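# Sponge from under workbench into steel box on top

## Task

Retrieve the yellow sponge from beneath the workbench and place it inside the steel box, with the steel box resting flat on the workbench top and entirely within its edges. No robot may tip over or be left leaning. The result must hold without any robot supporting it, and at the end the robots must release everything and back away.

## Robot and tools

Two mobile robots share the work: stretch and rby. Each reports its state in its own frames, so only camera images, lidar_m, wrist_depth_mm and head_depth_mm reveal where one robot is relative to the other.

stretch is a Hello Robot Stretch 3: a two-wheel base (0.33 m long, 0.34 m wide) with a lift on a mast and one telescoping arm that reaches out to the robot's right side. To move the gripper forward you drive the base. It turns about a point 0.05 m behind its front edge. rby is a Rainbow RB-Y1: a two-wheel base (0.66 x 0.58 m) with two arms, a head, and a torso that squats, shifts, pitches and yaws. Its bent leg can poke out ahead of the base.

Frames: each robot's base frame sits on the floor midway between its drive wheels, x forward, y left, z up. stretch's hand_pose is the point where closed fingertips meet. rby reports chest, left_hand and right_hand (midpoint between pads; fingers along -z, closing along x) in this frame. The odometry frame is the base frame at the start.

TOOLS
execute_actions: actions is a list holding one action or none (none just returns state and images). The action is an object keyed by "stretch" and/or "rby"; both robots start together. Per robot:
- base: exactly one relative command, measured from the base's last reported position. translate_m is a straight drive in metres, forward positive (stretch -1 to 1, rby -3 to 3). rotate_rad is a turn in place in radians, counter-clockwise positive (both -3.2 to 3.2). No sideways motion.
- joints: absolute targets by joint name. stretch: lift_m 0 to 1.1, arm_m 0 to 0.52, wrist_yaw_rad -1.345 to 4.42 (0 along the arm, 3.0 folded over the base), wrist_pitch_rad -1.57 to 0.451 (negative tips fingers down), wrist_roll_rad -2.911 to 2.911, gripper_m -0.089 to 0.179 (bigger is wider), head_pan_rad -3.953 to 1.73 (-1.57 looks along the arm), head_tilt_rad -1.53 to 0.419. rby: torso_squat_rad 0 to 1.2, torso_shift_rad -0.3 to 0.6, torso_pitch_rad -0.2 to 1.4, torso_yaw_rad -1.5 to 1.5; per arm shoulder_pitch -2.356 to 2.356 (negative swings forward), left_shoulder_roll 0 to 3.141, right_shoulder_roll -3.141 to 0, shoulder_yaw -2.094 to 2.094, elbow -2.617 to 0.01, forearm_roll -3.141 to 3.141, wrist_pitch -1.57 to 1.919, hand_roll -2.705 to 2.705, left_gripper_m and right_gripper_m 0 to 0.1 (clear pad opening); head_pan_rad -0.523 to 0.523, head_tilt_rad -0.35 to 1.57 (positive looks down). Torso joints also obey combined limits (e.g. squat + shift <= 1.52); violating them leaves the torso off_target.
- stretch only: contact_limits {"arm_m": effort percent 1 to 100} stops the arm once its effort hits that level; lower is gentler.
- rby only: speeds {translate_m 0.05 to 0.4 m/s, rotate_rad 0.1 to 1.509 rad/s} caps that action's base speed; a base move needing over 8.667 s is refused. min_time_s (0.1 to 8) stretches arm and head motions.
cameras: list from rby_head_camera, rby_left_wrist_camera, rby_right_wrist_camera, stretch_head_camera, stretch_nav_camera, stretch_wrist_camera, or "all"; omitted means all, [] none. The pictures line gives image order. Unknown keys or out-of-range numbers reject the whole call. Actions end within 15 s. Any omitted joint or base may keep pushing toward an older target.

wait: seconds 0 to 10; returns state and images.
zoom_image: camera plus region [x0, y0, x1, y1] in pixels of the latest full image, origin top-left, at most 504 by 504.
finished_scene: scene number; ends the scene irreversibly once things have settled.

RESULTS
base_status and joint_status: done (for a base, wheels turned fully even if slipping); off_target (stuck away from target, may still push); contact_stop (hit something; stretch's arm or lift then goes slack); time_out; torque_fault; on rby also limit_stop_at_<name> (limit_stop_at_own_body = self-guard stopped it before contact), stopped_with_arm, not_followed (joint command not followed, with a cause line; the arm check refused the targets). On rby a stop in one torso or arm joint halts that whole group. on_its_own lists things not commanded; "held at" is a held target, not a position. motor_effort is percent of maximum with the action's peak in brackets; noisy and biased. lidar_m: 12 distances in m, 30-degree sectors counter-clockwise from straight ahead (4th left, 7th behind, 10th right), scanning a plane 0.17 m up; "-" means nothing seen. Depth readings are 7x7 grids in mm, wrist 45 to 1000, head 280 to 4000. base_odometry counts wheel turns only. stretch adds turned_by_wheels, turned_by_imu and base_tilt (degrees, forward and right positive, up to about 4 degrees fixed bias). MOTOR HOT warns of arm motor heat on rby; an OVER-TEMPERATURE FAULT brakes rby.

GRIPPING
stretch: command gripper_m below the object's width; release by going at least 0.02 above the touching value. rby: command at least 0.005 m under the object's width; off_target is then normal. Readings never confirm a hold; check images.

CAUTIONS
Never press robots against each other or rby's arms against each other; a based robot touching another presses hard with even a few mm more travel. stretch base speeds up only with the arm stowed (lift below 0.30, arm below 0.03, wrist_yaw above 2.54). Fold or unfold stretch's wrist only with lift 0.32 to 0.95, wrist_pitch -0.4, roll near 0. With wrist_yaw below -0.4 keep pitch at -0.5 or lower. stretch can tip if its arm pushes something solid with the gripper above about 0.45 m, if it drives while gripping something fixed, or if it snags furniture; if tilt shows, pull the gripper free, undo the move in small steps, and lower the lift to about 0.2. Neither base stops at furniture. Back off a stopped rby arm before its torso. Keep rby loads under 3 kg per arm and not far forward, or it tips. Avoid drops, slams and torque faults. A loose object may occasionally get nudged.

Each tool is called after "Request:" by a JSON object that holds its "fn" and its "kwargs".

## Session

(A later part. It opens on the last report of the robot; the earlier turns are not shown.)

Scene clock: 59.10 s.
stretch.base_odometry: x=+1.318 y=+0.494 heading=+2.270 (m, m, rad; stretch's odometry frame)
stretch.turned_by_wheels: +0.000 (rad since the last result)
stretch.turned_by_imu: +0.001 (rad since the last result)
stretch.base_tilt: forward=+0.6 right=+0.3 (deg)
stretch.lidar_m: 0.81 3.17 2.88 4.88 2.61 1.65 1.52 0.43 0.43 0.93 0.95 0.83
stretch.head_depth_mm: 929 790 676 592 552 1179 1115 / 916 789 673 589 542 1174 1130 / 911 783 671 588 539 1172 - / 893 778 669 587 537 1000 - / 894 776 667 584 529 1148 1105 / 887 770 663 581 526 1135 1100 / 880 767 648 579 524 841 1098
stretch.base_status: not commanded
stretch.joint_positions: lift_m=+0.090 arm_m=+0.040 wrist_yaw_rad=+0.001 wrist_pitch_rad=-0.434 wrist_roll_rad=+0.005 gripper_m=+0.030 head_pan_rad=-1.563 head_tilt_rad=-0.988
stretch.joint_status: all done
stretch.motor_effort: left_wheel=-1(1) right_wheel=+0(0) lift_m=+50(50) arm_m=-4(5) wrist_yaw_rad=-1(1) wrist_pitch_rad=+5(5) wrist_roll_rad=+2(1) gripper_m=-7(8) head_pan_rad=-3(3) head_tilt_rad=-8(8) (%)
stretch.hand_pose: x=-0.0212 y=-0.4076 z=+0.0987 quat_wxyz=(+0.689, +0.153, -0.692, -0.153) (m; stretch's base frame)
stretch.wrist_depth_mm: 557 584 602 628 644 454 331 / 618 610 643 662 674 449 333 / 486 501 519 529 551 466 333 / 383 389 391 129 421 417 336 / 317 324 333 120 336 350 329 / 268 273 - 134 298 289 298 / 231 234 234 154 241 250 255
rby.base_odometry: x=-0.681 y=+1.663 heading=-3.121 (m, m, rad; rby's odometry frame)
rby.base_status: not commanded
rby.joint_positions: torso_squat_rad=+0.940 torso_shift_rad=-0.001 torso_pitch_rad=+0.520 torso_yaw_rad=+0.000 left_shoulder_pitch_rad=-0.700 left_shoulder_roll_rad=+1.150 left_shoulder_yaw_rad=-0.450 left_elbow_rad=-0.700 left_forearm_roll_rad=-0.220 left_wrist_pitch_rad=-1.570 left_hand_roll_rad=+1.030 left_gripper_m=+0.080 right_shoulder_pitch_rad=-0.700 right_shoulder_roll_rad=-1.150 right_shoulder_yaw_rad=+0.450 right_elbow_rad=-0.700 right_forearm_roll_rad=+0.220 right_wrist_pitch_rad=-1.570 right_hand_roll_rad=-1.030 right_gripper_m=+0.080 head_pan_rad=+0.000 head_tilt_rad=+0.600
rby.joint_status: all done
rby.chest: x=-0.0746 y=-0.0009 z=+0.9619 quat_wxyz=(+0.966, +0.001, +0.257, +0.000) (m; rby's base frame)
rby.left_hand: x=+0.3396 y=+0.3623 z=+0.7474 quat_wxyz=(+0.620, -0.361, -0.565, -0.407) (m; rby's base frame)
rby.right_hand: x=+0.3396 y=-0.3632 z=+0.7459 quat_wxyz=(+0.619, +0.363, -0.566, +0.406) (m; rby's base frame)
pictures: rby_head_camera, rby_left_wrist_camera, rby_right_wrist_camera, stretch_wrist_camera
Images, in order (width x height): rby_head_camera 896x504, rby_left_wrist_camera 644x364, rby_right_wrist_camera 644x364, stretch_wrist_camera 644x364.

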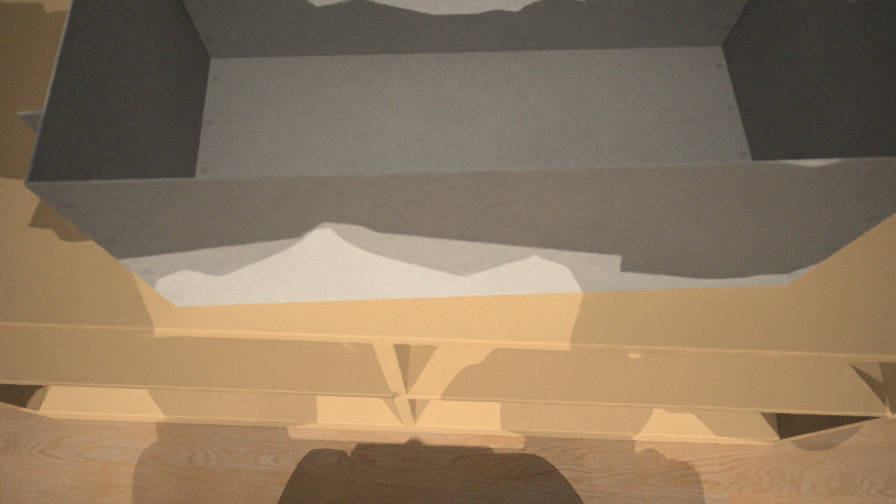

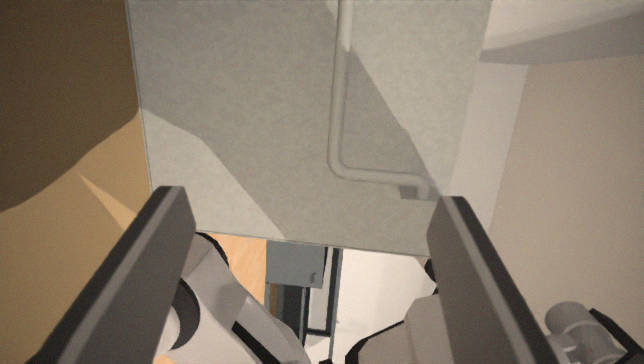

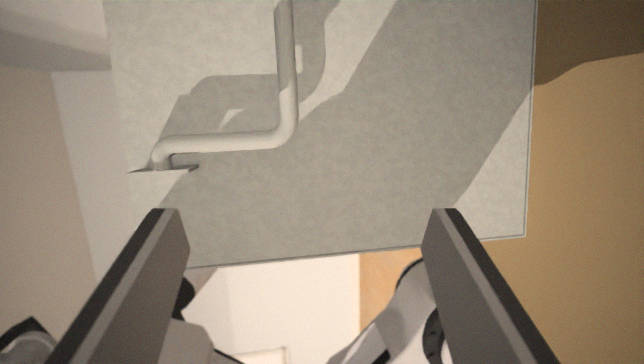

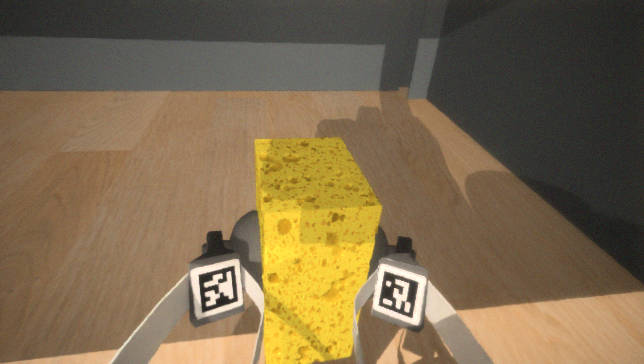

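Request:
{"fn": "execute_actions", "kwargs": {"actions": [{"stretch":{"base":{"rotate_rad":1.2}},"rby":{"base":{"translate_m":0.05},"speeds":{"translate_m":0.05}}}], "cameras": []}}

Request:
{"fn": "execute_actions", "kwargs": {"actions": [{"stretch":{"base":{"translate_m":0.35}},"rby":{"joints":{"left_elbow_rad":-0.88,"right_elbow_rad":-0.92},"min_time_s":2}}], "cameras": ["stretch_nav_camera","rby_head_camera","rby_left_wrist_camera","rby_right_wrist_camera"]}}

Scene clock: 63.17 s.
stretch.base_odometry: x=+1.318 y=+0.494 heading=-2.814 (m, m, rad; stretch's odometry frame)
stretch.turned_by_wheels: +1.200 (rad since the last result)
stretch.turned_by_imu: +1.184 (rad since the last result)
stretch.base_tilt: forward=+0.6 right=+0.2 (deg)
stretch.lidar_m: 2.91 4.88 2.22 1.57 1.53 0.42 0.47 0.94 0.97 0.81 1.03 3.02
stretch.head_depth_mm: 950 791 677 592 525 513 762 / 942 788 674 589 549 830 1098 / 941 783 671 610 920 1195 - / 936 779 683 1011 1319 1221 - / 929 779 1086 1436 1345 1216 1105 / 922 1172 1618 1513 1349 1212 1099 / 1246 1911 1711 1501 1336 1205 1093
stretch.base_status: done
stretch.joint_positions: lift_m=+0.090 arm_m=+0.040 wrist_yaw_rad=+0.001 wrist_pitch_rad=-0.434 wrist_roll_rad=+0.005 gripper_m=+0.030 head_pan_rad=-1.563 head_tilt_rad=-0.988
stretch.joint_status: not commanded
stretch.motor_effort: left_wheel=-1(6) right_wheel=+1(4) lift_m=+50(50) arm_m=-4(4) wrist_yaw_rad=-2(2) wrist_pitch_rad=+5(5) wrist_roll_rad=+1(1) gripper_m=-7(8) head_pan_rad=-2(2) head_tilt_rad=-8(8) (%)
stretch.hand_pose: x=-0.0212 y=-0.4076 z=+0.0987 quat_wxyz=(+0.689, +0.153, -0.692, -0.153) (m; stretch's base frame)
stretch.wrist_depth_mm: - 927 507 561 680 769 625 / 675 690 537 618 721 757 661 / 488 500 459 538 550 566 589 / 384 387 381 130 419 437 439 / 319 320 325 119 343 351 357 / 269 270 - 134 297 289 297 / 231 233 237 153 191 249 254
rby.base_odometry: x=-0.732 y=+1.662 heading=-3.120 (m, m, rad; rby's odometry frame)
rby.base_status: done
rby.joint_positions: torso_squat_rad=+0.940 torso_shift_rad=-0.001 torso_pitch_rad=+0.520 torso_yaw_rad=+0.000 left_shoulder_pitch_rad=-0.700 left_shoulder_roll_rad=+1.150 left_shoulder_yaw_rad=-0.450 left_elbow_rad=-0.700 left_forearm_roll_rad=-0.220 left_wrist_pitch_rad=-1.570 left_hand_roll_rad=+1.030 left_gripper_m=+0.080 right_shoulder_pitch_rad=-0.700 right_shoulder_roll_rad=-1.150 right_shoulder_yaw_rad=+0.450 right_elbow_rad=-0.700 right_forearm_roll_rad=+0.220 right_wrist_pitch_rad=-1.570 right_hand_roll_rad=-1.030 right_gripper_m=+0.080 head_pan_rad=+0.000 head_tilt_rad=+0.600
rby.joint_status: not commanded
rby.chest: x=-0.0746 y=-0.0009 z=+0.9619 quat_wxyz=(+0.966, +0.001, +0.257, +0.000) (m; rby's base frame)
rby.left_hand: x=+0.3396 y=+0.3623 z=+0.7475 quat_wxyz=(+0.620, -0.361, -0.565, -0.407) (m; rby's base frame)
rby.right_hand: x=+0.3395 y=-0.3632 z=+0.7460 quat_wxyz=(+0.619, +0.363, -0.566, +0.406) (m; rby's base frame)
pictures: none
No camera images: the call's "cameras" was empty. Leave "cameras" out to get every camera's image.

Scene clock: 67.80 s.
stretch.base_odometry: x=+0.986 y=+0.382 heading=-2.814 (m, m, rad; stretch's odometry frame)
stretch.turned_by_wheels: +0.000 (rad since the last result)
stretch.turned_by_imu: +0.001 (rad since the last result)
stretch.base_tilt: forward=+0.7 right=+0.3 (deg)
stretch.lidar_m: 2.57 4.56 2.48 1.76 1.72 1.76 0.76 1.24 0.84 0.82 2.95 2.63
stretch.head_depth_mm: 948 791 1102 1044 1366 1218 1119 / 943 848 1072 1392 1339 1224 1125 / 962 1131 1279 1467 1355 1218 - / 1214 1348 1623 1520 1350 1217 - / 2349 1964 1731 1516 1345 1210 1106 / 2380 2001 1722 1511 1342 1212 1101 / 2380 1986 1706 1510 1337 1206 1096
stretch.base_status: done
stretch.joint_positions: lift_m=+0.090 arm_m=+0.040 wrist_yaw_rad=+0.001 wrist_pitch_rad=-0.434 wrist_roll_rad=+0.005 gripper_m=+0.030 head_pan_rad=-1.563 head_tilt_rad=-0.988
stretch.joint_status: not commanded
stretch.motor_effort: left_wheel=-1(3) right_wheel=+0(6) lift_m=+50(50) arm_m=-4(4) wrist_yaw_rad=-2(1) wrist_pitch_rad=+5(5) wrist_roll_rad=+1(1) gripper_m=-8(8) head_pan_rad=-1(3) head_tilt_rad=-8(8) (%)
stretch.hand_pose: x=-0.0212 y=-0.4076 z=+0.0987 quat_wxyz=(+0.689, +0.153, -0.692, -0.153) (m; stretch's base frame)
stretch.wrist_depth_mm: - - - 735 530 522 672 / 673 711 747 703 546 585 759 / 480 514 530 538 528 472 585 / 383 390 379 129 420 417 371 / 315 321 324 119 340 340 343 / 272 271 - 135 295 288 294 / 232 235 235 153 242 252 255
rby.base_odometry: x=-0.732 y=+1.662 heading=-3.120 (m, m, rad; rby's odometry frame)
rby.base_status: not commanded
rby.joint_positions: torso_squat_rad=+0.940 torso_shift_rad=-0.001 torso_pitch_rad=+0.520 torso_yaw_rad=+0.000 left_shoulder_pitch_rad=-0.700 left_shoulder_roll_rad=+1.150 left_shoulder_yaw_rad=-0.450 left_elbow_rad=-0.880 left_forearm_roll_rad=-0.220 left_wrist_pitch_rad=-1.570 left_hand_roll_rad=+1.030 left_gripper_m=+0.080 right_shoulder_pitch_rad=-0.699 right_shoulder_roll_rad=-1.150 right_shoulder_yaw_rad=+0.450 right_elbow_rad=-0.919 right_forearm_roll_rad=+0.220 right_wrist_pitch_rad=-1.570 right_hand_roll_rad=-1.030 right_gripper_m=+0.080 head_pan_rad=+0.000 head_tilt_rad=+0.600
rby.joint_status: all done
rby.chest: x=-0.0746 y=-0.0010 z=+0.9619 quat_wxyz=(+0.966, +0.001, +0.257, +0.000) (m; rby's base frame)
rby.left_hand: x=+0.3314 y=+0.3100 z=+0.7709 quat_wxyz=(+0.557, -0.414, -0.567, -0.444) (m; rby's base frame)
rby.right_hand: x=+0.3281 y=-0.3006 z=+0.7749 quat_wxyz=(+0.542, +0.426, -0.568, +0.450) (m; rby's base frame)
pictures: rby_head_camera, rby_left_wrist_camera, rby_right_wrist_camera, stretch_nav_camera (sideways: a quarter turn counterclockwise sets it upright)
Images, in order (width x height): rby_head_camera 896x504, rby_left_wrist_camera 644x364, rby_right_wrist_camera 644x364, stretch_nav_camera 672x504.

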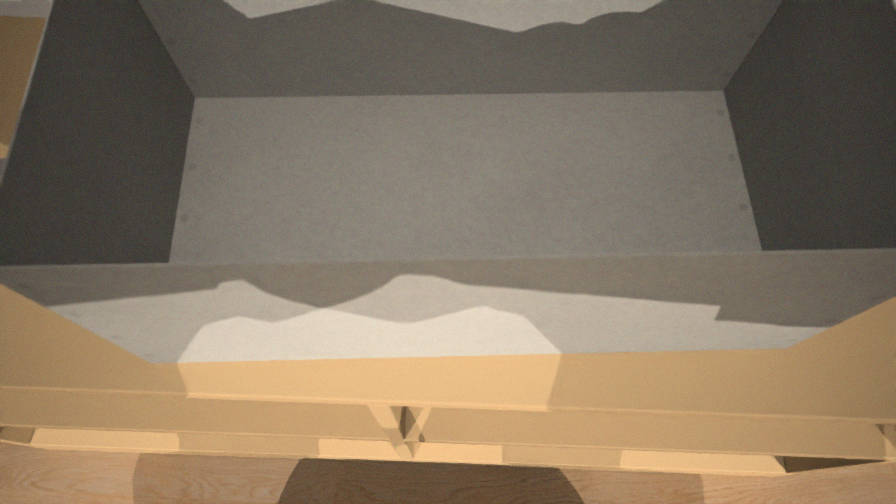

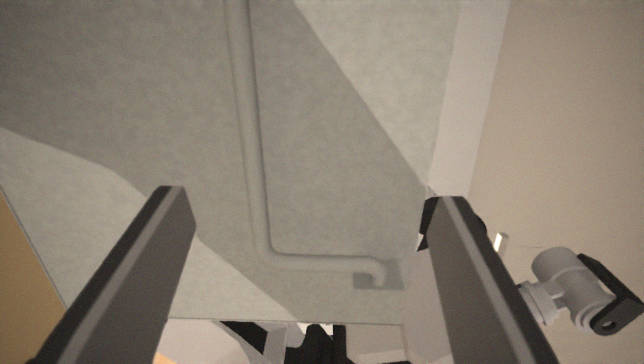

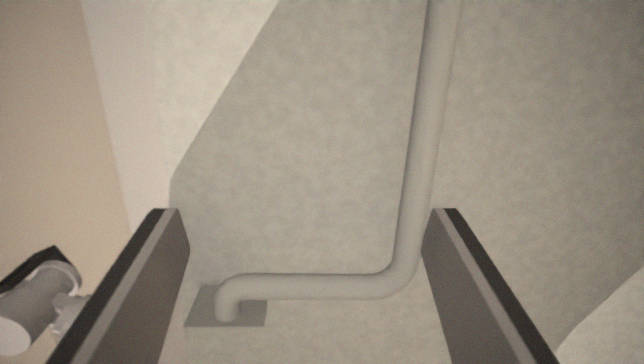

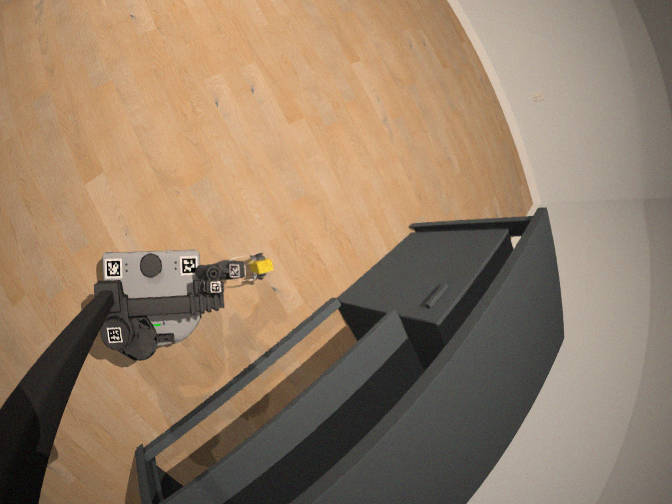

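Request:
{"fn": "execute_actions", "kwargs": {"actions": [{"stretch":{"joints":{"lift_m":1.09,"wrist_pitch_rad":0}},"rby":{"base":{"translate_m":0.03},"speeds":{"translate_m":0.05},"joints":{"torso_squat_rad":0.97,"head_tilt_rad":0.9}}}], "cameras": ["rby_head_camera","rby_left_wrist_camera","rby_right_wrist_camera"]}}

Scene clock: 79.67 s.
stretch.base_odometry: x=+0.986 y=+0.382 heading=-2.814 (m, m, rad; stretch's odometry frame)
stretch.turned_by_wheels: +0.000 (rad since the last result)
stretch.turned_by_imu: +0.002 (rad since the last result)
stretch.base_tilt: forward=+0.6 right=+0.3 (deg)
stretch.lidar_m: 2.59 4.57 2.48 1.76 1.72 1.76 0.76 1.24 0.84 0.82 2.95 2.64
stretch.head_depth_mm: - 774 1103 1042 1365 1213 1120 / - - 1076 1392 1337 1224 1132 / - 1145 1279 1468 1360 1221 1152 / 1210 1341 1627 1525 1350 1218 - / 2337 1965 1719 1512 1346 1216 1104 / 2388 2006 1717 1508 1344 1211 1103 / 2384 1993 1715 1500 1339 1206 1098
stretch.base_status: not commanded
stretch.joint_positions: lift_m=+1.090 arm_m=+0.040 wrist_yaw_rad=+0.001 wrist_pitch_rad=-0.024 wrist_roll_rad=+0.005 gripper_m=+0.030 head_pan_rad=-1.563 head_tilt_rad=-0.988
stretch.joint_status: all done
stretch.motor_effort: left_wheel=-1(1) right_wheel=+0(1) lift_m=+51(53) arm_m=-4(4) wrist_yaw_rad=-2(1) wrist_pitch_rad=+8(9) wrist_roll_rad=+1(1) gripper_m=-8(8) head_pan_rad=-2(2) head_tilt_rad=-8(8) (%)
stretch.hand_pose: x=-0.0211 y=-0.4409 z=+1.1983 quat_wxyz=(+0.706, +0.009, -0.709, -0.008) (m; stretch's base frame)
stretch.wrist_depth_mm: - - - - - - 936 / - - - - - - - / - - - - - - 957 / - - - 129 - - 977 / - - - 119 - - 993 / - - - 134 - - 984 / - - - 154 784 854 882
rby.base_odometry: x=-0.762 y=+1.661 heading=-3.120 (m, m, rad; rby's odometry frame)
rby.base_status: done
rby.joint_positions: torso_squat_rad=+0.970 torso_shift_rad=-0.001 torso_pitch_rad=+0.520 torso_yaw_rad=+0.000 left_shoulder_pitch_rad=-0.700 left_shoulder_roll_rad=+1.150 left_shoulder_yaw_rad=-0.450 left_elbow_rad=-0.880 left_forearm_roll_rad=-0.220 left_wrist_pitch_rad=-1.570 left_hand_roll_rad=+1.030 left_gripper_m=+0.080 right_shoulder_pitch_rad=-0.700 right_shoulder_roll_rad=-1.150 right_shoulder_yaw_rad=+0.450 right_elbow_rad=-0.920 right_forearm_roll_rad=+0.220 right_wrist_pitch_rad=-1.570 right_hand_roll_rad=-1.030 right_gripper_m=+0.080 head_pan_rad=+0.000 head_tilt_rad=+0.900
rby.joint_status: all done
rby.chest: x=-0.0746 y=-0.0009 z=+0.9447 quat_wxyz=(+0.966, +0.001, +0.257, +0.000) (m; rby's base frame)
rby.left_hand: x=+0.3313 y=+0.3101 z=+0.7537 quat_wxyz=(+0.557, -0.414, -0.567, -0.444) (m; rby's base frame)
rby.right_hand: x=+0.3281 y=-0.3002 z=+0.7580 quat_wxyz=(+0.541, +0.426, -0.568, +0.450) (m; rby's base frame)
pictures: rby_head_camera, rby_left_wrist_camera, rby_right_wrist_camera
Images, in order (width x height): rby_head_camera 896x504, rby_left_wrist_camera 644x364, rby_right_wrist_camera 644x364.

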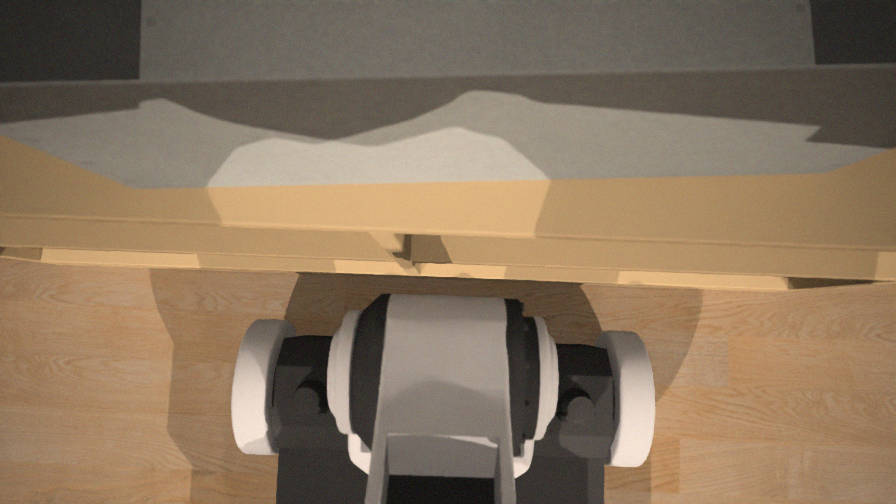

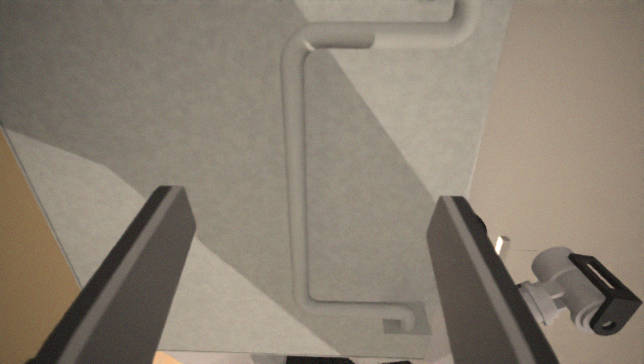

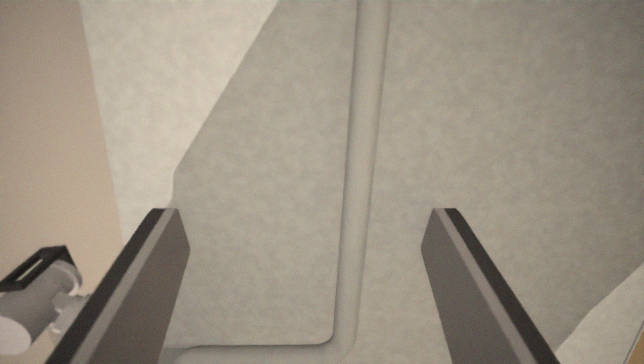

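Request:
{"fn": "execute_actions", "kwargs": {"actions": [{"rby":{"base":{"translate_m":0.03},"speeds":{"translate_m":0.05},"joints":{"left_elbow_rad":-0.96,"right_elbow_rad":-0.94},"min_time_s":2}}], "cameras": ["rby_left_wrist_camera","rby_right_wrist_camera"]}}

Request:
{"fn": "execute_actions", "kwargs": {"actions": [{"rby":{"joints":{"left_gripper_m":0.0,"right_gripper_m":0.0}}}], "cameras": ["rby_left_wrist_camera","rby_right_wrist_camera"]}}

Scene clock: 82.50 s.
stretch.base_odometry: x=+0.986 y=+0.382 heading=-2.814 (m, m, rad; stretch's odometry frame)
stretch.turned_by_wheels: +0.000 (rad since the last result)
stretch.turned_by_imu: +0.000 (rad since the last result)
stretch.base_tilt: forward=+0.7 right=+0.4 (deg)
stretch.lidar_m: 2.61 4.57 2.48 1.76 1.71 1.75 0.76 1.24 0.84 0.82 2.95 2.65
stretch.head_depth_mm: - 774 1101 1044 1362 1215 1116 / - - 1072 1397 1341 1225 1127 / - 1145 1279 1469 1355 1220 1154 / 1213 1347 1621 1519 1350 1221 - / 2342 1960 1725 1512 1342 1214 1102 / 2390 2001 1720 1504 1340 1207 1100 / 2369 1983 1706 1501 1337 1210 1100
stretch.base_status: not commanded
stretch.joint_positions: lift_m=+1.090 arm_m=+0.040 wrist_yaw_rad=+0.001 wrist_pitch_rad=-0.024 wrist_roll_rad=+0.005 gripper_m=+0.030 head_pan_rad=-1.563 head_tilt_rad=-0.988
stretch.joint_status: not commanded
stretch.motor_effort: left_wheel=-1(1) right_wheel=+0(1) lift_m=+51(51) arm_m=-3(4) wrist_yaw_rad=-1(2) wrist_pitch_rad=+8(9) wrist_roll_rad=+1(1) gripper_m=-8(7) head_pan_rad=-2(2) head_tilt_rad=-8(8) (%)
stretch.hand_pose: x=-0.0211 y=-0.4409 z=+1.1983 quat_wxyz=(+0.706, +0.009, -0.709, -0.008) (m; stretch's base frame)
stretch.wrist_depth_mm: - - - - - - 943 / - - - - - - 959 / - - - - - - 970 / - - - 129 - - 993 / - - - 119 - - - / - - - 134 - - 965 / - - - 154 771 847 855
rby.base_odometry: x=-0.792 y=+1.661 heading=-3.120 (m, m, rad; rby's odometry frame)
rby.base_status: done
rby.joint_positions: torso_squat_rad=+0.970 torso_shift_rad=-0.001 torso_pitch_rad=+0.520 torso_yaw_rad=+0.000 left_shoulder_pitch_rad=-0.700 left_shoulder_roll_rad=+1.150 left_shoulder_yaw_rad=-0.450 left_elbow_rad=-0.960 left_forearm_roll_rad=-0.220 left_wrist_pitch_rad=-1.570 left_hand_roll_rad=+1.030 left_gripper_m=+0.080 right_shoulder_pitch_rad=-0.699 right_shoulder_roll_rad=-1.150 right_shoulder_yaw_rad=+0.450 right_elbow_rad=-0.939 right_forearm_roll_rad=+0.220 right_wrist_pitch_rad=-1.570 right_hand_roll_rad=-1.030 right_gripper_m=+0.080 head_pan_rad=+0.000 head_tilt_rad=+0.900
rby.joint_status: all done
rby.chest: x=-0.0746 y=-0.0010 z=+0.9447 quat_wxyz=(+0.966, +0.001, +0.257, +0.000) (m; rby's base frame)
rby.left_hand: x=+0.3247 y=+0.2880 z=+0.7651 quat_wxyz=(+0.527, -0.436, -0.567, -0.459) (m; rby's base frame)
rby.right_hand: x=+0.3264 y=-0.2951 z=+0.7606 quat_wxyz=(+0.535, +0.431, -0.568, +0.454) (m; rby's base frame)
pictures: rby_left_wrist_camera, rby_right_wrist_camera
Images, in order (width x height): rby_left_wrist_camera 644x364, rby_right_wrist_camera 644x364.

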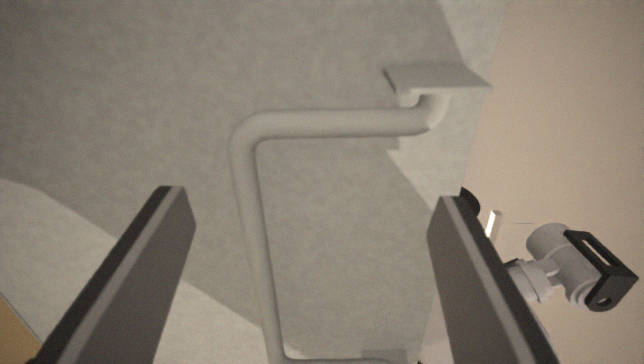

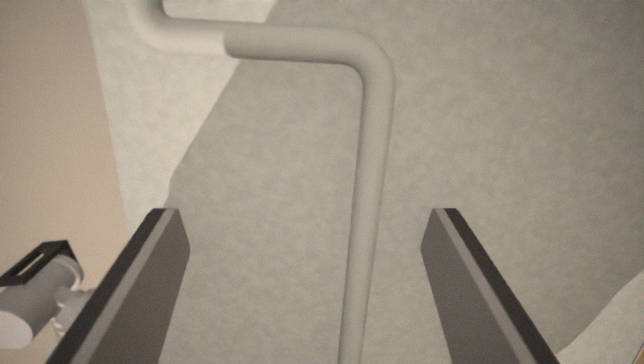

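Scene clock: 83.80 s.
stretch.base_odometry: x=+0.986 y=+0.382 heading=-2.814 (m, m, rad; stretch's odometry frame)
stretch.turned_by_wheels: +0.000 (rad since the last result)
stretch.turned_by_imu: +0.000 (rad since the last result)
stretch.base_tilt: forward=+0.7 right=+0.2 (deg)
stretch.lidar_m: 2.61 4.58 2.49 1.76 1.72 1.76 0.76 1.24 0.84 0.82 2.95 2.66
stretch.head_depth_mm: - 772 1107 1046 1363 1211 1117 / - - 1075 1394 1333 1219 1129 / - 1145 1281 1471 1351 1219 1153 / 1216 1345 1627 1515 1351 1214 - / 2342 1966 1733 1516 1342 1215 1105 / 2394 2003 1709 1507 1342 1210 1105 / 2359 1988 1711 1500 1336 1205 1099
stretch.base_status: not commanded
stretch.joint_positions: lift_m=+1.090 arm_m=+0.040 wrist_yaw_rad=+0.001 wrist_pitch_rad=-0.024 wrist_roll_rad=+0.005 gripper_m=+0.030 head_pan_rad=-1.563 head_tilt_rad=-0.988
stretch.joint_status: not commanded
stretch.motor_effort: left_wheel=-1(1) right_wheel=+0(1) lift_m=+51(50) arm_m=-3(4) wrist_yaw_rad=-2(2) wrist_pitch_rad=+8(8) wrist_roll_rad=+1(1) gripper_m=-9(8) head_pan_rad=-2(2) head_tilt_rad=-8(8) (%)
stretch.hand_pose: x=-0.0211 y=-0.4409 z=+1.1983 quat_wxyz=(+0.706, +0.009, -0.709, -0.008) (m; stretch's base frame)
stretch.wrist_depth_mm: - - - - - - 956 / - - - - - - 966 / - - - - - - 973 / - - - 129 - - 952 / - - - 120 - - 978 / - - - 135 - - - / - - - 153 795 845 843
rby.base_odometry: x=-0.792 y=+1.661 heading=-3.120 (m, m, rad; rby's odometry frame)
rby.base_status: not commanded
rby.joint_positions: torso_squat_rad=+0.970 torso_shift_rad=+0.000 torso_pitch_rad=+0.522 torso_yaw_rad=+0.000 left_shoulder_pitch_rad=-0.698 left_shoulder_roll_rad=+1.150 left_shoulder_yaw_rad=-0.452 left_elbow_rad=-0.959 left_forearm_roll_rad=-0.221 left_wrist_pitch_rad=-1.569 left_hand_roll_rad=+1.030 left_gripper_m=+0.006 right_shoulder_pitch_rad=-0.698 right_shoulder_roll_rad=-1.149 right_shoulder_yaw_rad=+0.451 right_elbow_rad=-0.939 right_forearm_roll_rad=+0.221 right_wrist_pitch_rad=-1.569 right_hand_roll_rad=-1.030 right_gripper_m=+0.008 head_pan_rad=+0.000 head_tilt_rad=+0.900
rby.joint_status: left_gripper_m off_target (ended at +0.006, target +0.000); right_gripper_m off_target (ended at +0.008, target +0.000)
rby.chest: x=-0.0740 y=-0.0009 z=+0.9445 quat_wxyz=(+0.966, +0.001, +0.258, +0.000) (m; rby's base frame)
rby.left_hand: x=+0.3243 y=+0.2883 z=+0.7625 quat_wxyz=(+0.529, -0.437, -0.565, -0.458) (m; rby's base frame)
rby.right_hand: x=+0.3260 y=-0.2948 z=+0.7585 quat_wxyz=(+0.536, +0.432, -0.566, +0.453) (m; rby's base frame)
pictures: rby_left_wrist_camera, rby_right_wrist_camera
Images, in order (width x height): rby_left_wrist_camera 644x364, rby_right_wrist_camera 644x364.

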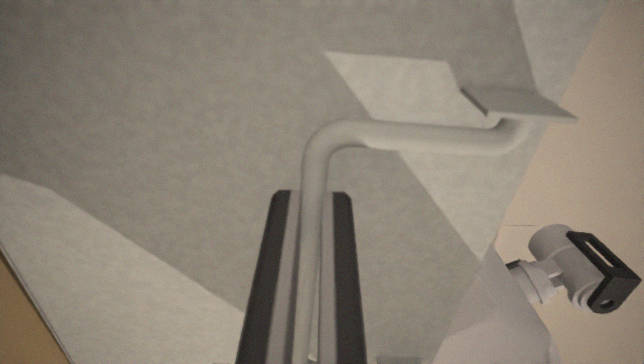

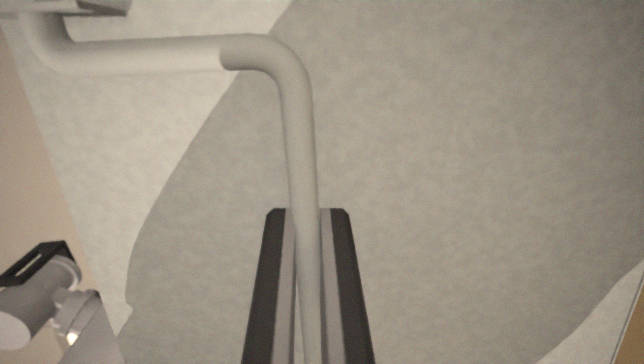

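Request:
{"fn": "execute_actions", "kwargs": {"actions": [{"rby":{"joints":{"torso_squat_rad":0.0,"head_tilt_rad":0.6}}}], "cameras": []}}

Request:
{"fn": "execute_actions", "kwargs": {"actions": [{"rby":{"base":{"translate_m":-0.5},"joints":{"torso_pitch_rad":0.35,"left_hand_roll_rad":1.2,"right_hand_roll_rad":-1.2,"head_pan_rad":0.5,"head_tilt_rad":0.2},"min_time_s":2}}]}}

Scene clock: 88.10 s.
stretch.base_odometry: x=+0.986 y=+0.382 heading=-2.814 (m, m, rad; stretch's odometry frame)
stretch.turned_by_wheels: +0.000 (rad since the last result)
stretch.turned_by_imu: +0.001 (rad since the last result)
stretch.base_tilt: forward=+0.6 right=+0.3 (deg)
stretch.lidar_m: 2.61 4.57 2.47 1.76 1.71 1.76 0.76 1.24 0.84 0.82 2.95 2.65
stretch.head_depth_mm: - 772 1107 1042 1363 1214 1115 / - - 1072 1386 1336 1225 1129 / - 1143 1278 1468 1354 1216 1152 / 1210 1345 1619 1515 1348 1215 - / 2341 1960 1727 1506 1347 1215 1104 / 2385 2004 1721 1506 1339 1210 1102 / 2359 1985 1710 1501 1341 1205 1096
stretch.base_status: not commanded
stretch.joint_positions: lift_m=+1.090 arm_m=+0.040 wrist_yaw_rad=+0.001 wrist_pitch_rad=-0.024 wrist_roll_rad=+0.005 gripper_m=+0.030 head_pan_rad=-1.563 head_tilt_rad=-0.988
stretch.joint_status: not commanded
stretch.motor_effort: left_wheel=-1(1) right_wheel=+1(0) lift_m=+51(51) arm_m=-4(4) wrist_yaw_rad=-1(2) wrist_pitch_rad=+8(8) wrist_roll_rad=+1(1) gripper_m=-8(8) head_pan_rad=-2(3) head_tilt_rad=-8(8) (%)
stretch.hand_pose: x=-0.0211 y=-0.4409 z=+1.1983 quat_wxyz=(+0.706, +0.009, -0.709, -0.008) (m; stretch's base frame)
stretch.wrist_depth_mm: - - - - - - 936 / - - - - - - 993 / - - - - - - 941 / - - - 129 - - 998 / - - - 119 - - 992 / - - - 134 - - 986 / - - - 154 794 847 862
rby.base_odometry: x=-0.792 y=+1.661 heading=-3.120 (m, m, rad; rby's odometry frame)
rby.base_status: not commanded
rby.joint_positions: torso_squat_rad=+0.000 torso_shift_rad=+0.000 torso_pitch_rad=+0.522 torso_yaw_rad=+0.000 left_shoulder_pitch_rad=-0.698 left_shoulder_roll_rad=+1.150 left_shoulder_yaw_rad=-0.452 left_elbow_rad=-0.959 left_forearm_roll_rad=-0.222 left_wrist_pitch_rad=-1.569 left_hand_roll_rad=+1.030 left_gripper_m=+0.006 right_shoulder_pitch_rad=-0.698 right_shoulder_roll_rad=-1.149 right_shoulder_yaw_rad=+0.452 right_elbow_rad=-0.939 right_forearm_roll_rad=+0.221 right_wrist_pitch_rad=-1.569 right_hand_roll_rad=-1.030 right_gripper_m=+0.008 head_pan_rad=+0.000 head_tilt_rad=+0.600
rby.joint_status: all done
rby.chest: x=-0.0738 y=-0.0012 z=+1.2487 quat_wxyz=(+0.966, +0.001, +0.258, +0.000) (m; rby's base frame)
rby.left_hand: x=+0.3243 y=+0.2880 z=+1.0664 quat_wxyz=(+0.530, -0.437, -0.565, -0.458) (m; rby's base frame)
rby.right_hand: x=+0.3260 y=-0.2951 z=+1.0623 quat_wxyz=(+0.536, +0.432, -0.566, +0.453) (m; rby's base frame)
pictures: none
No camera images: the call's "cameras" was empty. Leave "cameras" out to get every camera's image.

Scene clock: 90.70 s.
stretch.base_odometry: x=+0.986 y=+0.382 heading=-2.814 (m, m, rad; stretch's odometry frame)
stretch.turned_by_wheels: +0.000 (rad since the last result)
stretch.turned_by_imu: +0.000 (rad since the last result)
stretch.base_tilt: forward=+0.6 right=+0.3 (deg)
stretch.lidar_m: 2.28 4.59 2.48 1.76 1.71 1.75 0.76 1.24 0.84 0.82 2.95 2.50
stretch.head_depth_mm: - 772 1098 1044 1364 1220 1116 / - - 1075 1393 1346 1222 1129 / - 1147 1278 1468 1358 1223 1154 / 1218 1356 1623 1524 1350 1216 - / 2352 1957 1730 1518 1348 1217 1103 / 2396 2001 1722 1511 1345 1208 1102 / 2383 1998 1713 1502 1343 1209 1097
stretch.base_status: not commanded
stretch.joint_positions: lift_m=+1.090 arm_m=+0.040 wrist_yaw_rad=+0.001 wrist_pitch_rad=-0.024 wrist_roll_rad=+0.005 gripper_m=+0.030 head_pan_rad=-1.563 head_tilt_rad=-0.988
stretch.joint_status: not commanded
stretch.motor_effort: left_wheel=-1(2) right_wheel=+1(0) lift_m=+51(50) arm_m=-4(3) wrist_yaw_rad=-1(1) wrist_pitch_rad=+9(8) wrist_roll_rad=+1(1) gripper_m=-7(9) head_pan_rad=-2(2) head_tilt_rad=-8(8) (%)
stretch.hand_pose: x=-0.0211 y=-0.4409 z=+1.1983 quat_wxyz=(+0.706, +0.009, -0.709, -0.008) (m; stretch's base frame)
stretch.wrist_depth_mm: - - - - - - 963 / - - - - - - 959 / - - - - - - 965 / - - - 129 - - 988 / - - - 119 - - - / - - - 135 - - 988 / - - - 154 770 839 866
rby.base_odometry: x=-0.292 y=+1.672 heading=-3.118 (m, m, rad; rby's odometry frame)
rby.base_status: done
rby.joint_positions: torso_squat_rad=+0.000 torso_shift_rad=+0.000 torso_pitch_rad=+0.352 torso_yaw_rad=+0.000 left_shoulder_pitch_rad=-0.698 left_shoulder_roll_rad=+1.150 left_shoulder_yaw_rad=-0.452 left_elbow_rad=-0.959 left_forearm_roll_rad=-0.222 left_wrist_pitch_rad=-1.569 left_hand_roll_rad=+1.200 left_gripper_m=+0.006 right_shoulder_pitch_rad=-0.697 right_shoulder_roll_rad=-1.149 right_shoulder_yaw_rad=+0.452 right_elbow_rad=-0.939 right_forearm_roll_rad=+0.222 right_wrist_pitch_rad=-1.569 right_hand_roll_rad=-1.200 right_gripper_m=+0.008 head_pan_rad=+0.500 head_tilt_rad=+0.200
rby.joint_status: all done
rby.chest: x=-0.1215 y=-0.0012 z=+1.2710 quat_wxyz=(+0.985, +0.001, +0.175, +0.000) (m; rby's base frame)
rby.left_hand: x=+0.3016 y=+0.2879 z=+1.1586 quat_wxyz=(+0.520, -0.447, -0.572, -0.451) (m; rby's base frame)
rby.right_hand: x=+0.3038 y=-0.2952 z=+1.1547 quat_wxyz=(+0.526, +0.443, -0.574, +0.445) (m; rby's base frame)
pictures: rby_head_camera, rby_left_wrist_camera, rby_right_wrist_camera, stretch_head_camera (sideways: a quarter turn clockwise sets it upright), stretch_nav_camera (sideways: a quarter turn counterclockwise sets it upright), stretch_wrist_camera
Images, in order (width x height): rby_head_camera 896x504, rby_left_wrist_camera 644x364, rby_right_wrist_camera 644x364, stretch_head_camera 896x504, stretch_nav_camera 672x504, stretch_wrist_camera 644x364.

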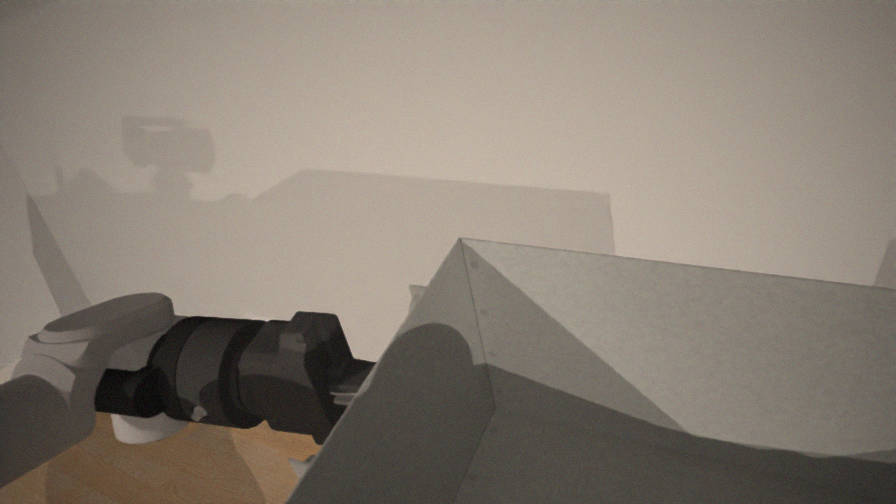

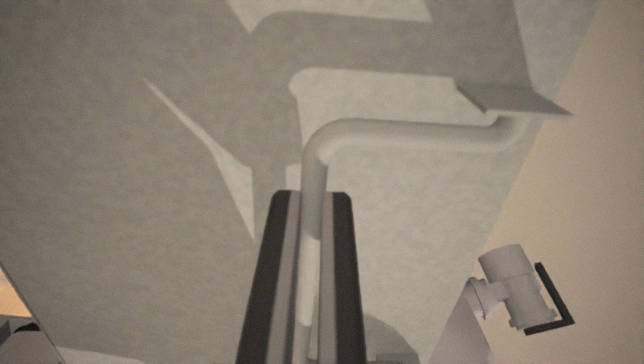

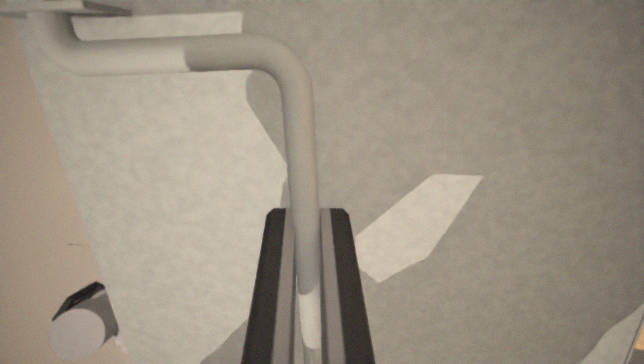

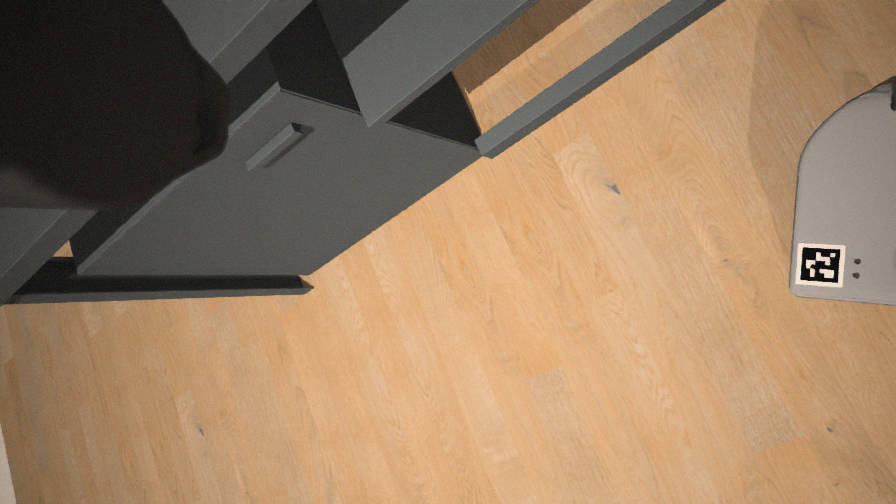

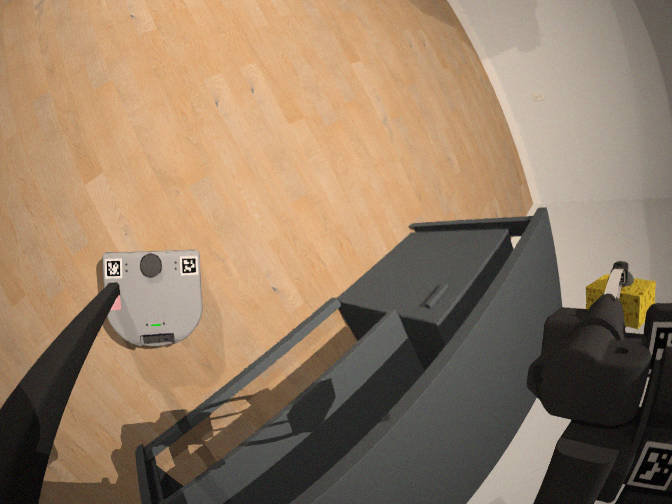

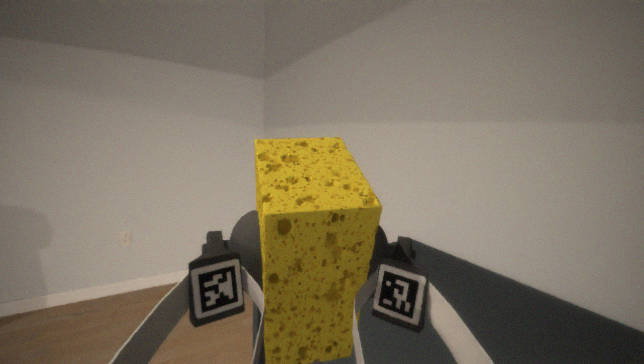

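Request:
{"fn": "execute_actions", "kwargs": {"actions": [{"stretch":{"base":{"rotate_rad":-1.2}},"rby":{"base":{"rotate_rad":1.6},"speeds":{"rotate_rad":0.9},"joints":{"head_pan_rad":0,"head_tilt_rad":-0.1}}}], "cameras": []}}

Request:
{"fn": "execute_actions", "kwargs": {"actions": [{"stretch":{"base":{"translate_m":-0.6}}}], "cameras": ["rby_head_camera","rby_left_wrist_camera","rby_right_wrist_camera","stretch_nav_camera"]}}

Scene clock: 95.90 s.
stretch.base_odometry: x=+0.986 y=+0.382 heading=+2.269 (m, m, rad; stretch's odometry frame)
stretch.turned_by_wheels: -1.200 (rad since the last result)
stretch.turned_by_imu: -1.183 (rad since the last result)
stretch.base_tilt: forward=+0.8 right=+0.3 (deg)
stretch.lidar_m: 2.95 2.48 2.27 4.58 2.92 1.85 1.68 1.72 0.76 1.23 0.98 0.82
stretch.head_depth_mm: - 755 722 1076 1351 1227 1117 / - - 717 1060 1339 1222 1131 / - 764 714 1056 1331 1223 1154 / 933 778 707 1050 1329 1223 - / 929 776 698 1028 1317 1211 1107 / 923 772 690 1025 1324 1219 1101 / 917 770 687 1021 1315 1210 1101
stretch.base_status: done
stretch.joint_positions: lift_m=+1.090 arm_m=+0.040 wrist_yaw_rad=+0.001 wrist_pitch_rad=-0.024 wrist_roll_rad=+0.005 gripper_m=+0.030 head_pan_rad=-1.563 head_tilt_rad=-0.988
stretch.joint_status: not commanded
stretch.motor_effort: left_wheel=+1(5) right_wheel=-2(5) lift_m=+50(51) arm_m=-3(4) wrist_yaw_rad=-1(2) wrist_pitch_rad=+8(8) wrist_roll_rad=+2(1) gripper_m=-8(8) head_pan_rad=-2(3) head_tilt_rad=-8(8) (%)
stretch.hand_pose: x=-0.0211 y=-0.4409 z=+1.1983 quat_wxyz=(+0.706, +0.009, -0.709, -0.008) (m; stretch's base frame)
stretch.wrist_depth_mm: 899 924 952 991 - - - / 879 977 984 - - - - / 951 957 - - - - - / 932 998 - 129 - - - / 982 980 - 119 - - - / 974 - - 134 - - - / 761 774 777 153 795 - -
rby.base_odometry: x=-0.292 y=+1.672 heading=-1.519 (m, m, rad; rby's odometry frame)
rby.base_status: done
rby.joint_positions: torso_squat_rad=+0.000 torso_shift_rad=+0.000 torso_pitch_rad=+0.352 torso_yaw_rad=+0.000 left_shoulder_pitch_rad=-0.698 left_shoulder_roll_rad=+1.150 left_shoulder_yaw_rad=-0.452 left_elbow_rad=-0.959 left_forearm_roll_rad=-0.222 left_wrist_pitch_rad=-1.569 left_hand_roll_rad=+1.200 left_gripper_m=+0.006 right_shoulder_pitch_rad=-0.697 right_shoulder_roll_rad=-1.149 right_shoulder_yaw_rad=+0.452 right_elbow_rad=-0.939 right_forearm_roll_rad=+0.222 right_wrist_pitch_rad=-1.569 right_hand_roll_rad=-1.200 right_gripper_m=+0.008 head_pan_rad=+0.000 head_tilt_rad=-0.100
rby.joint_status: all done
rby.chest: x=-0.1215 y=-0.0012 z=+1.2710 quat_wxyz=(+0.985, +0.001, +0.175, +0.000) (m; rby's base frame)
rby.left_hand: x=+0.3016 y=+0.2879 z=+1.1586 quat_wxyz=(+0.520, -0.447, -0.572, -0.451) (m; rby's base frame)
rby.right_hand: x=+0.3038 y=-0.2952 z=+1.1547 quat_wxyz=(+0.526, +0.443, -0.574, +0.445) (m; rby's base frame)
pictures: none
No camera images: the call's "cameras" was empty. Leave "cameras" out to get every camera's image.

Scene clock: 102.97 s.
stretch.base_odometry: x=+1.372 y=-0.078 heading=+2.270 (m, m, rad; stretch's odometry frame)
stretch.turned_by_wheels: +0.000 (rad since the last result)
stretch.turned_by_imu: +0.000 (rad since the last result)
stretch.base_tilt: forward=+0.7 right=+0.1 (deg)
stretch.lidar_m: 1.65 2.70 2.78 4.47 1.92 1.20 1.09 1.13 1.38 0.64 0.65 1.35
stretch.head_depth_mm: - 1711 1744 1524 1367 1224 1119 / - - 1739 1526 1366 1225 1127 / - 1638 1746 1526 1352 1221 1155 / 1327 1570 1730 1515 1350 1220 - / 1259 815 1160 1194 1343 1217 1103 / 925 770 1105 1434 1338 1209 1100 / 917 768 1098 1427 1330 1207 1096
stretch.base_status: done
stretch.joint_positions: lift_m=+1.090 arm_m=+0.040 wrist_yaw_rad=+0.001 wrist_pitch_rad=-0.024 wrist_roll_rad=+0.005 gripper_m=+0.030 head_pan_rad=-1.563 head_tilt_rad=-0.988
stretch.joint_status: not commanded
stretch.motor_effort: left_wheel=+1(3) right_wheel=-2(6) lift_m=+51(51) arm_m=-4(4) wrist_yaw_rad=-2(2) wrist_pitch_rad=+8(8) wrist_roll_rad=+1(1) gripper_m=-8(8) head_pan_rad=-2(2) head_tilt_rad=-8(8) (%)
stretch.hand_pose: x=-0.0211 y=-0.4409 z=+1.1983 quat_wxyz=(+0.706, +0.009, -0.709, -0.008) (m; stretch's base frame)
stretch.wrist_depth_mm: 953 1000 - - - - - / 971 - - - - - - / 979 - - - - - - / - - - 129 - - - / - - - 119 - - - / 991 - - 134 - - - / 754 774 809 154 - - -
rby.base_odometry: x=-0.292 y=+1.672 heading=-1.519 (m, m, rad; rby's odometry frame)
rby.base_status: not commanded
rby.joint_positions: torso_squat_rad=+0.000 torso_shift_rad=+0.000 torso_pitch_rad=+0.352 torso_yaw_rad=+0.000 left_shoulder_pitch_rad=-0.698 left_shoulder_roll_rad=+1.150 left_shoulder_yaw_rad=-0.452 left_elbow_rad=-0.959 left_forearm_roll_rad=-0.222 left_wrist_pitch_rad=-1.569 left_hand_roll_rad=+1.200 left_gripper_m=+0.006 right_shoulder_pitch_rad=-0.697 right_shoulder_roll_rad=-1.149 right_shoulder_yaw_rad=+0.452 right_elbow_rad=-0.939 right_forearm_roll_rad=+0.222 right_wrist_pitch_rad=-1.569 right_hand_roll_rad=-1.200 right_gripper_m=+0.008 head_pan_rad=+0.000 head_tilt_rad=-0.100
rby.joint_status: not commanded
rby.chest: x=-0.1215 y=-0.0012 z=+1.2710 quat_wxyz=(+0.985, +0.001, +0.175, +0.000) (m; rby's base frame)
rby.left_hand: x=+0.3016 y=+0.2879 z=+1.1586 quat_wxyz=(+0.520, -0.447, -0.572, -0.451) (m; rby's base frame)
rby.right_hand: x=+0.3038 y=-0.2952 z=+1.1547 quat_wxyz=(+0.526, +0.443, -0.574, +0.445) (m; rby's base frame)
pictures: rby_head_camera, rby_left_wrist_camera, rby_right_wrist_camera, stretch_nav_camera (sideways: a quarter turn counterclockwise sets it upright)
Images, in order (width x height): rby_head_camera 896x504, rby_left_wrist_camera 644x364, rby_right_wrist_camera 644x364, stretch_nav_camera 672x504.

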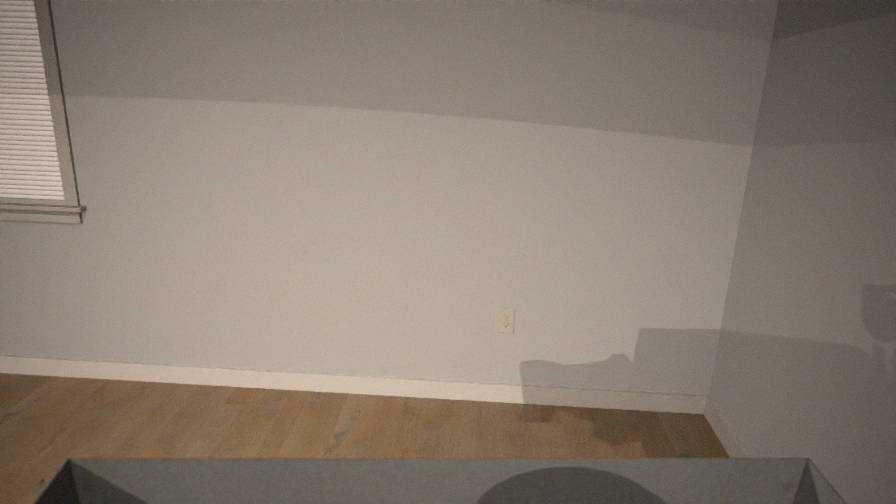

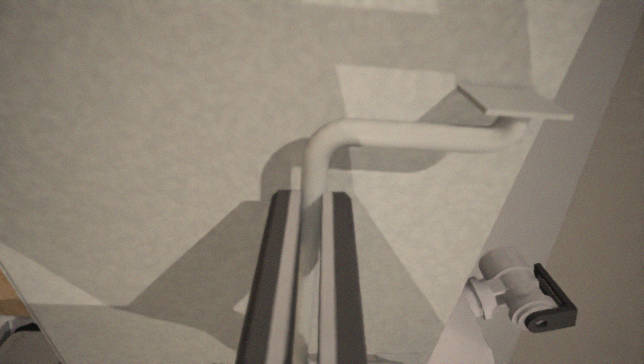

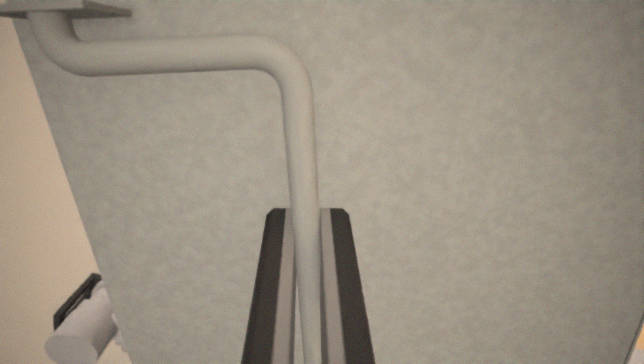

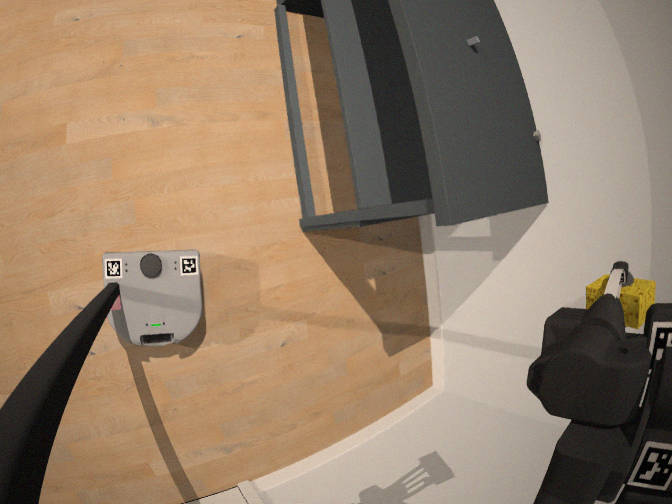

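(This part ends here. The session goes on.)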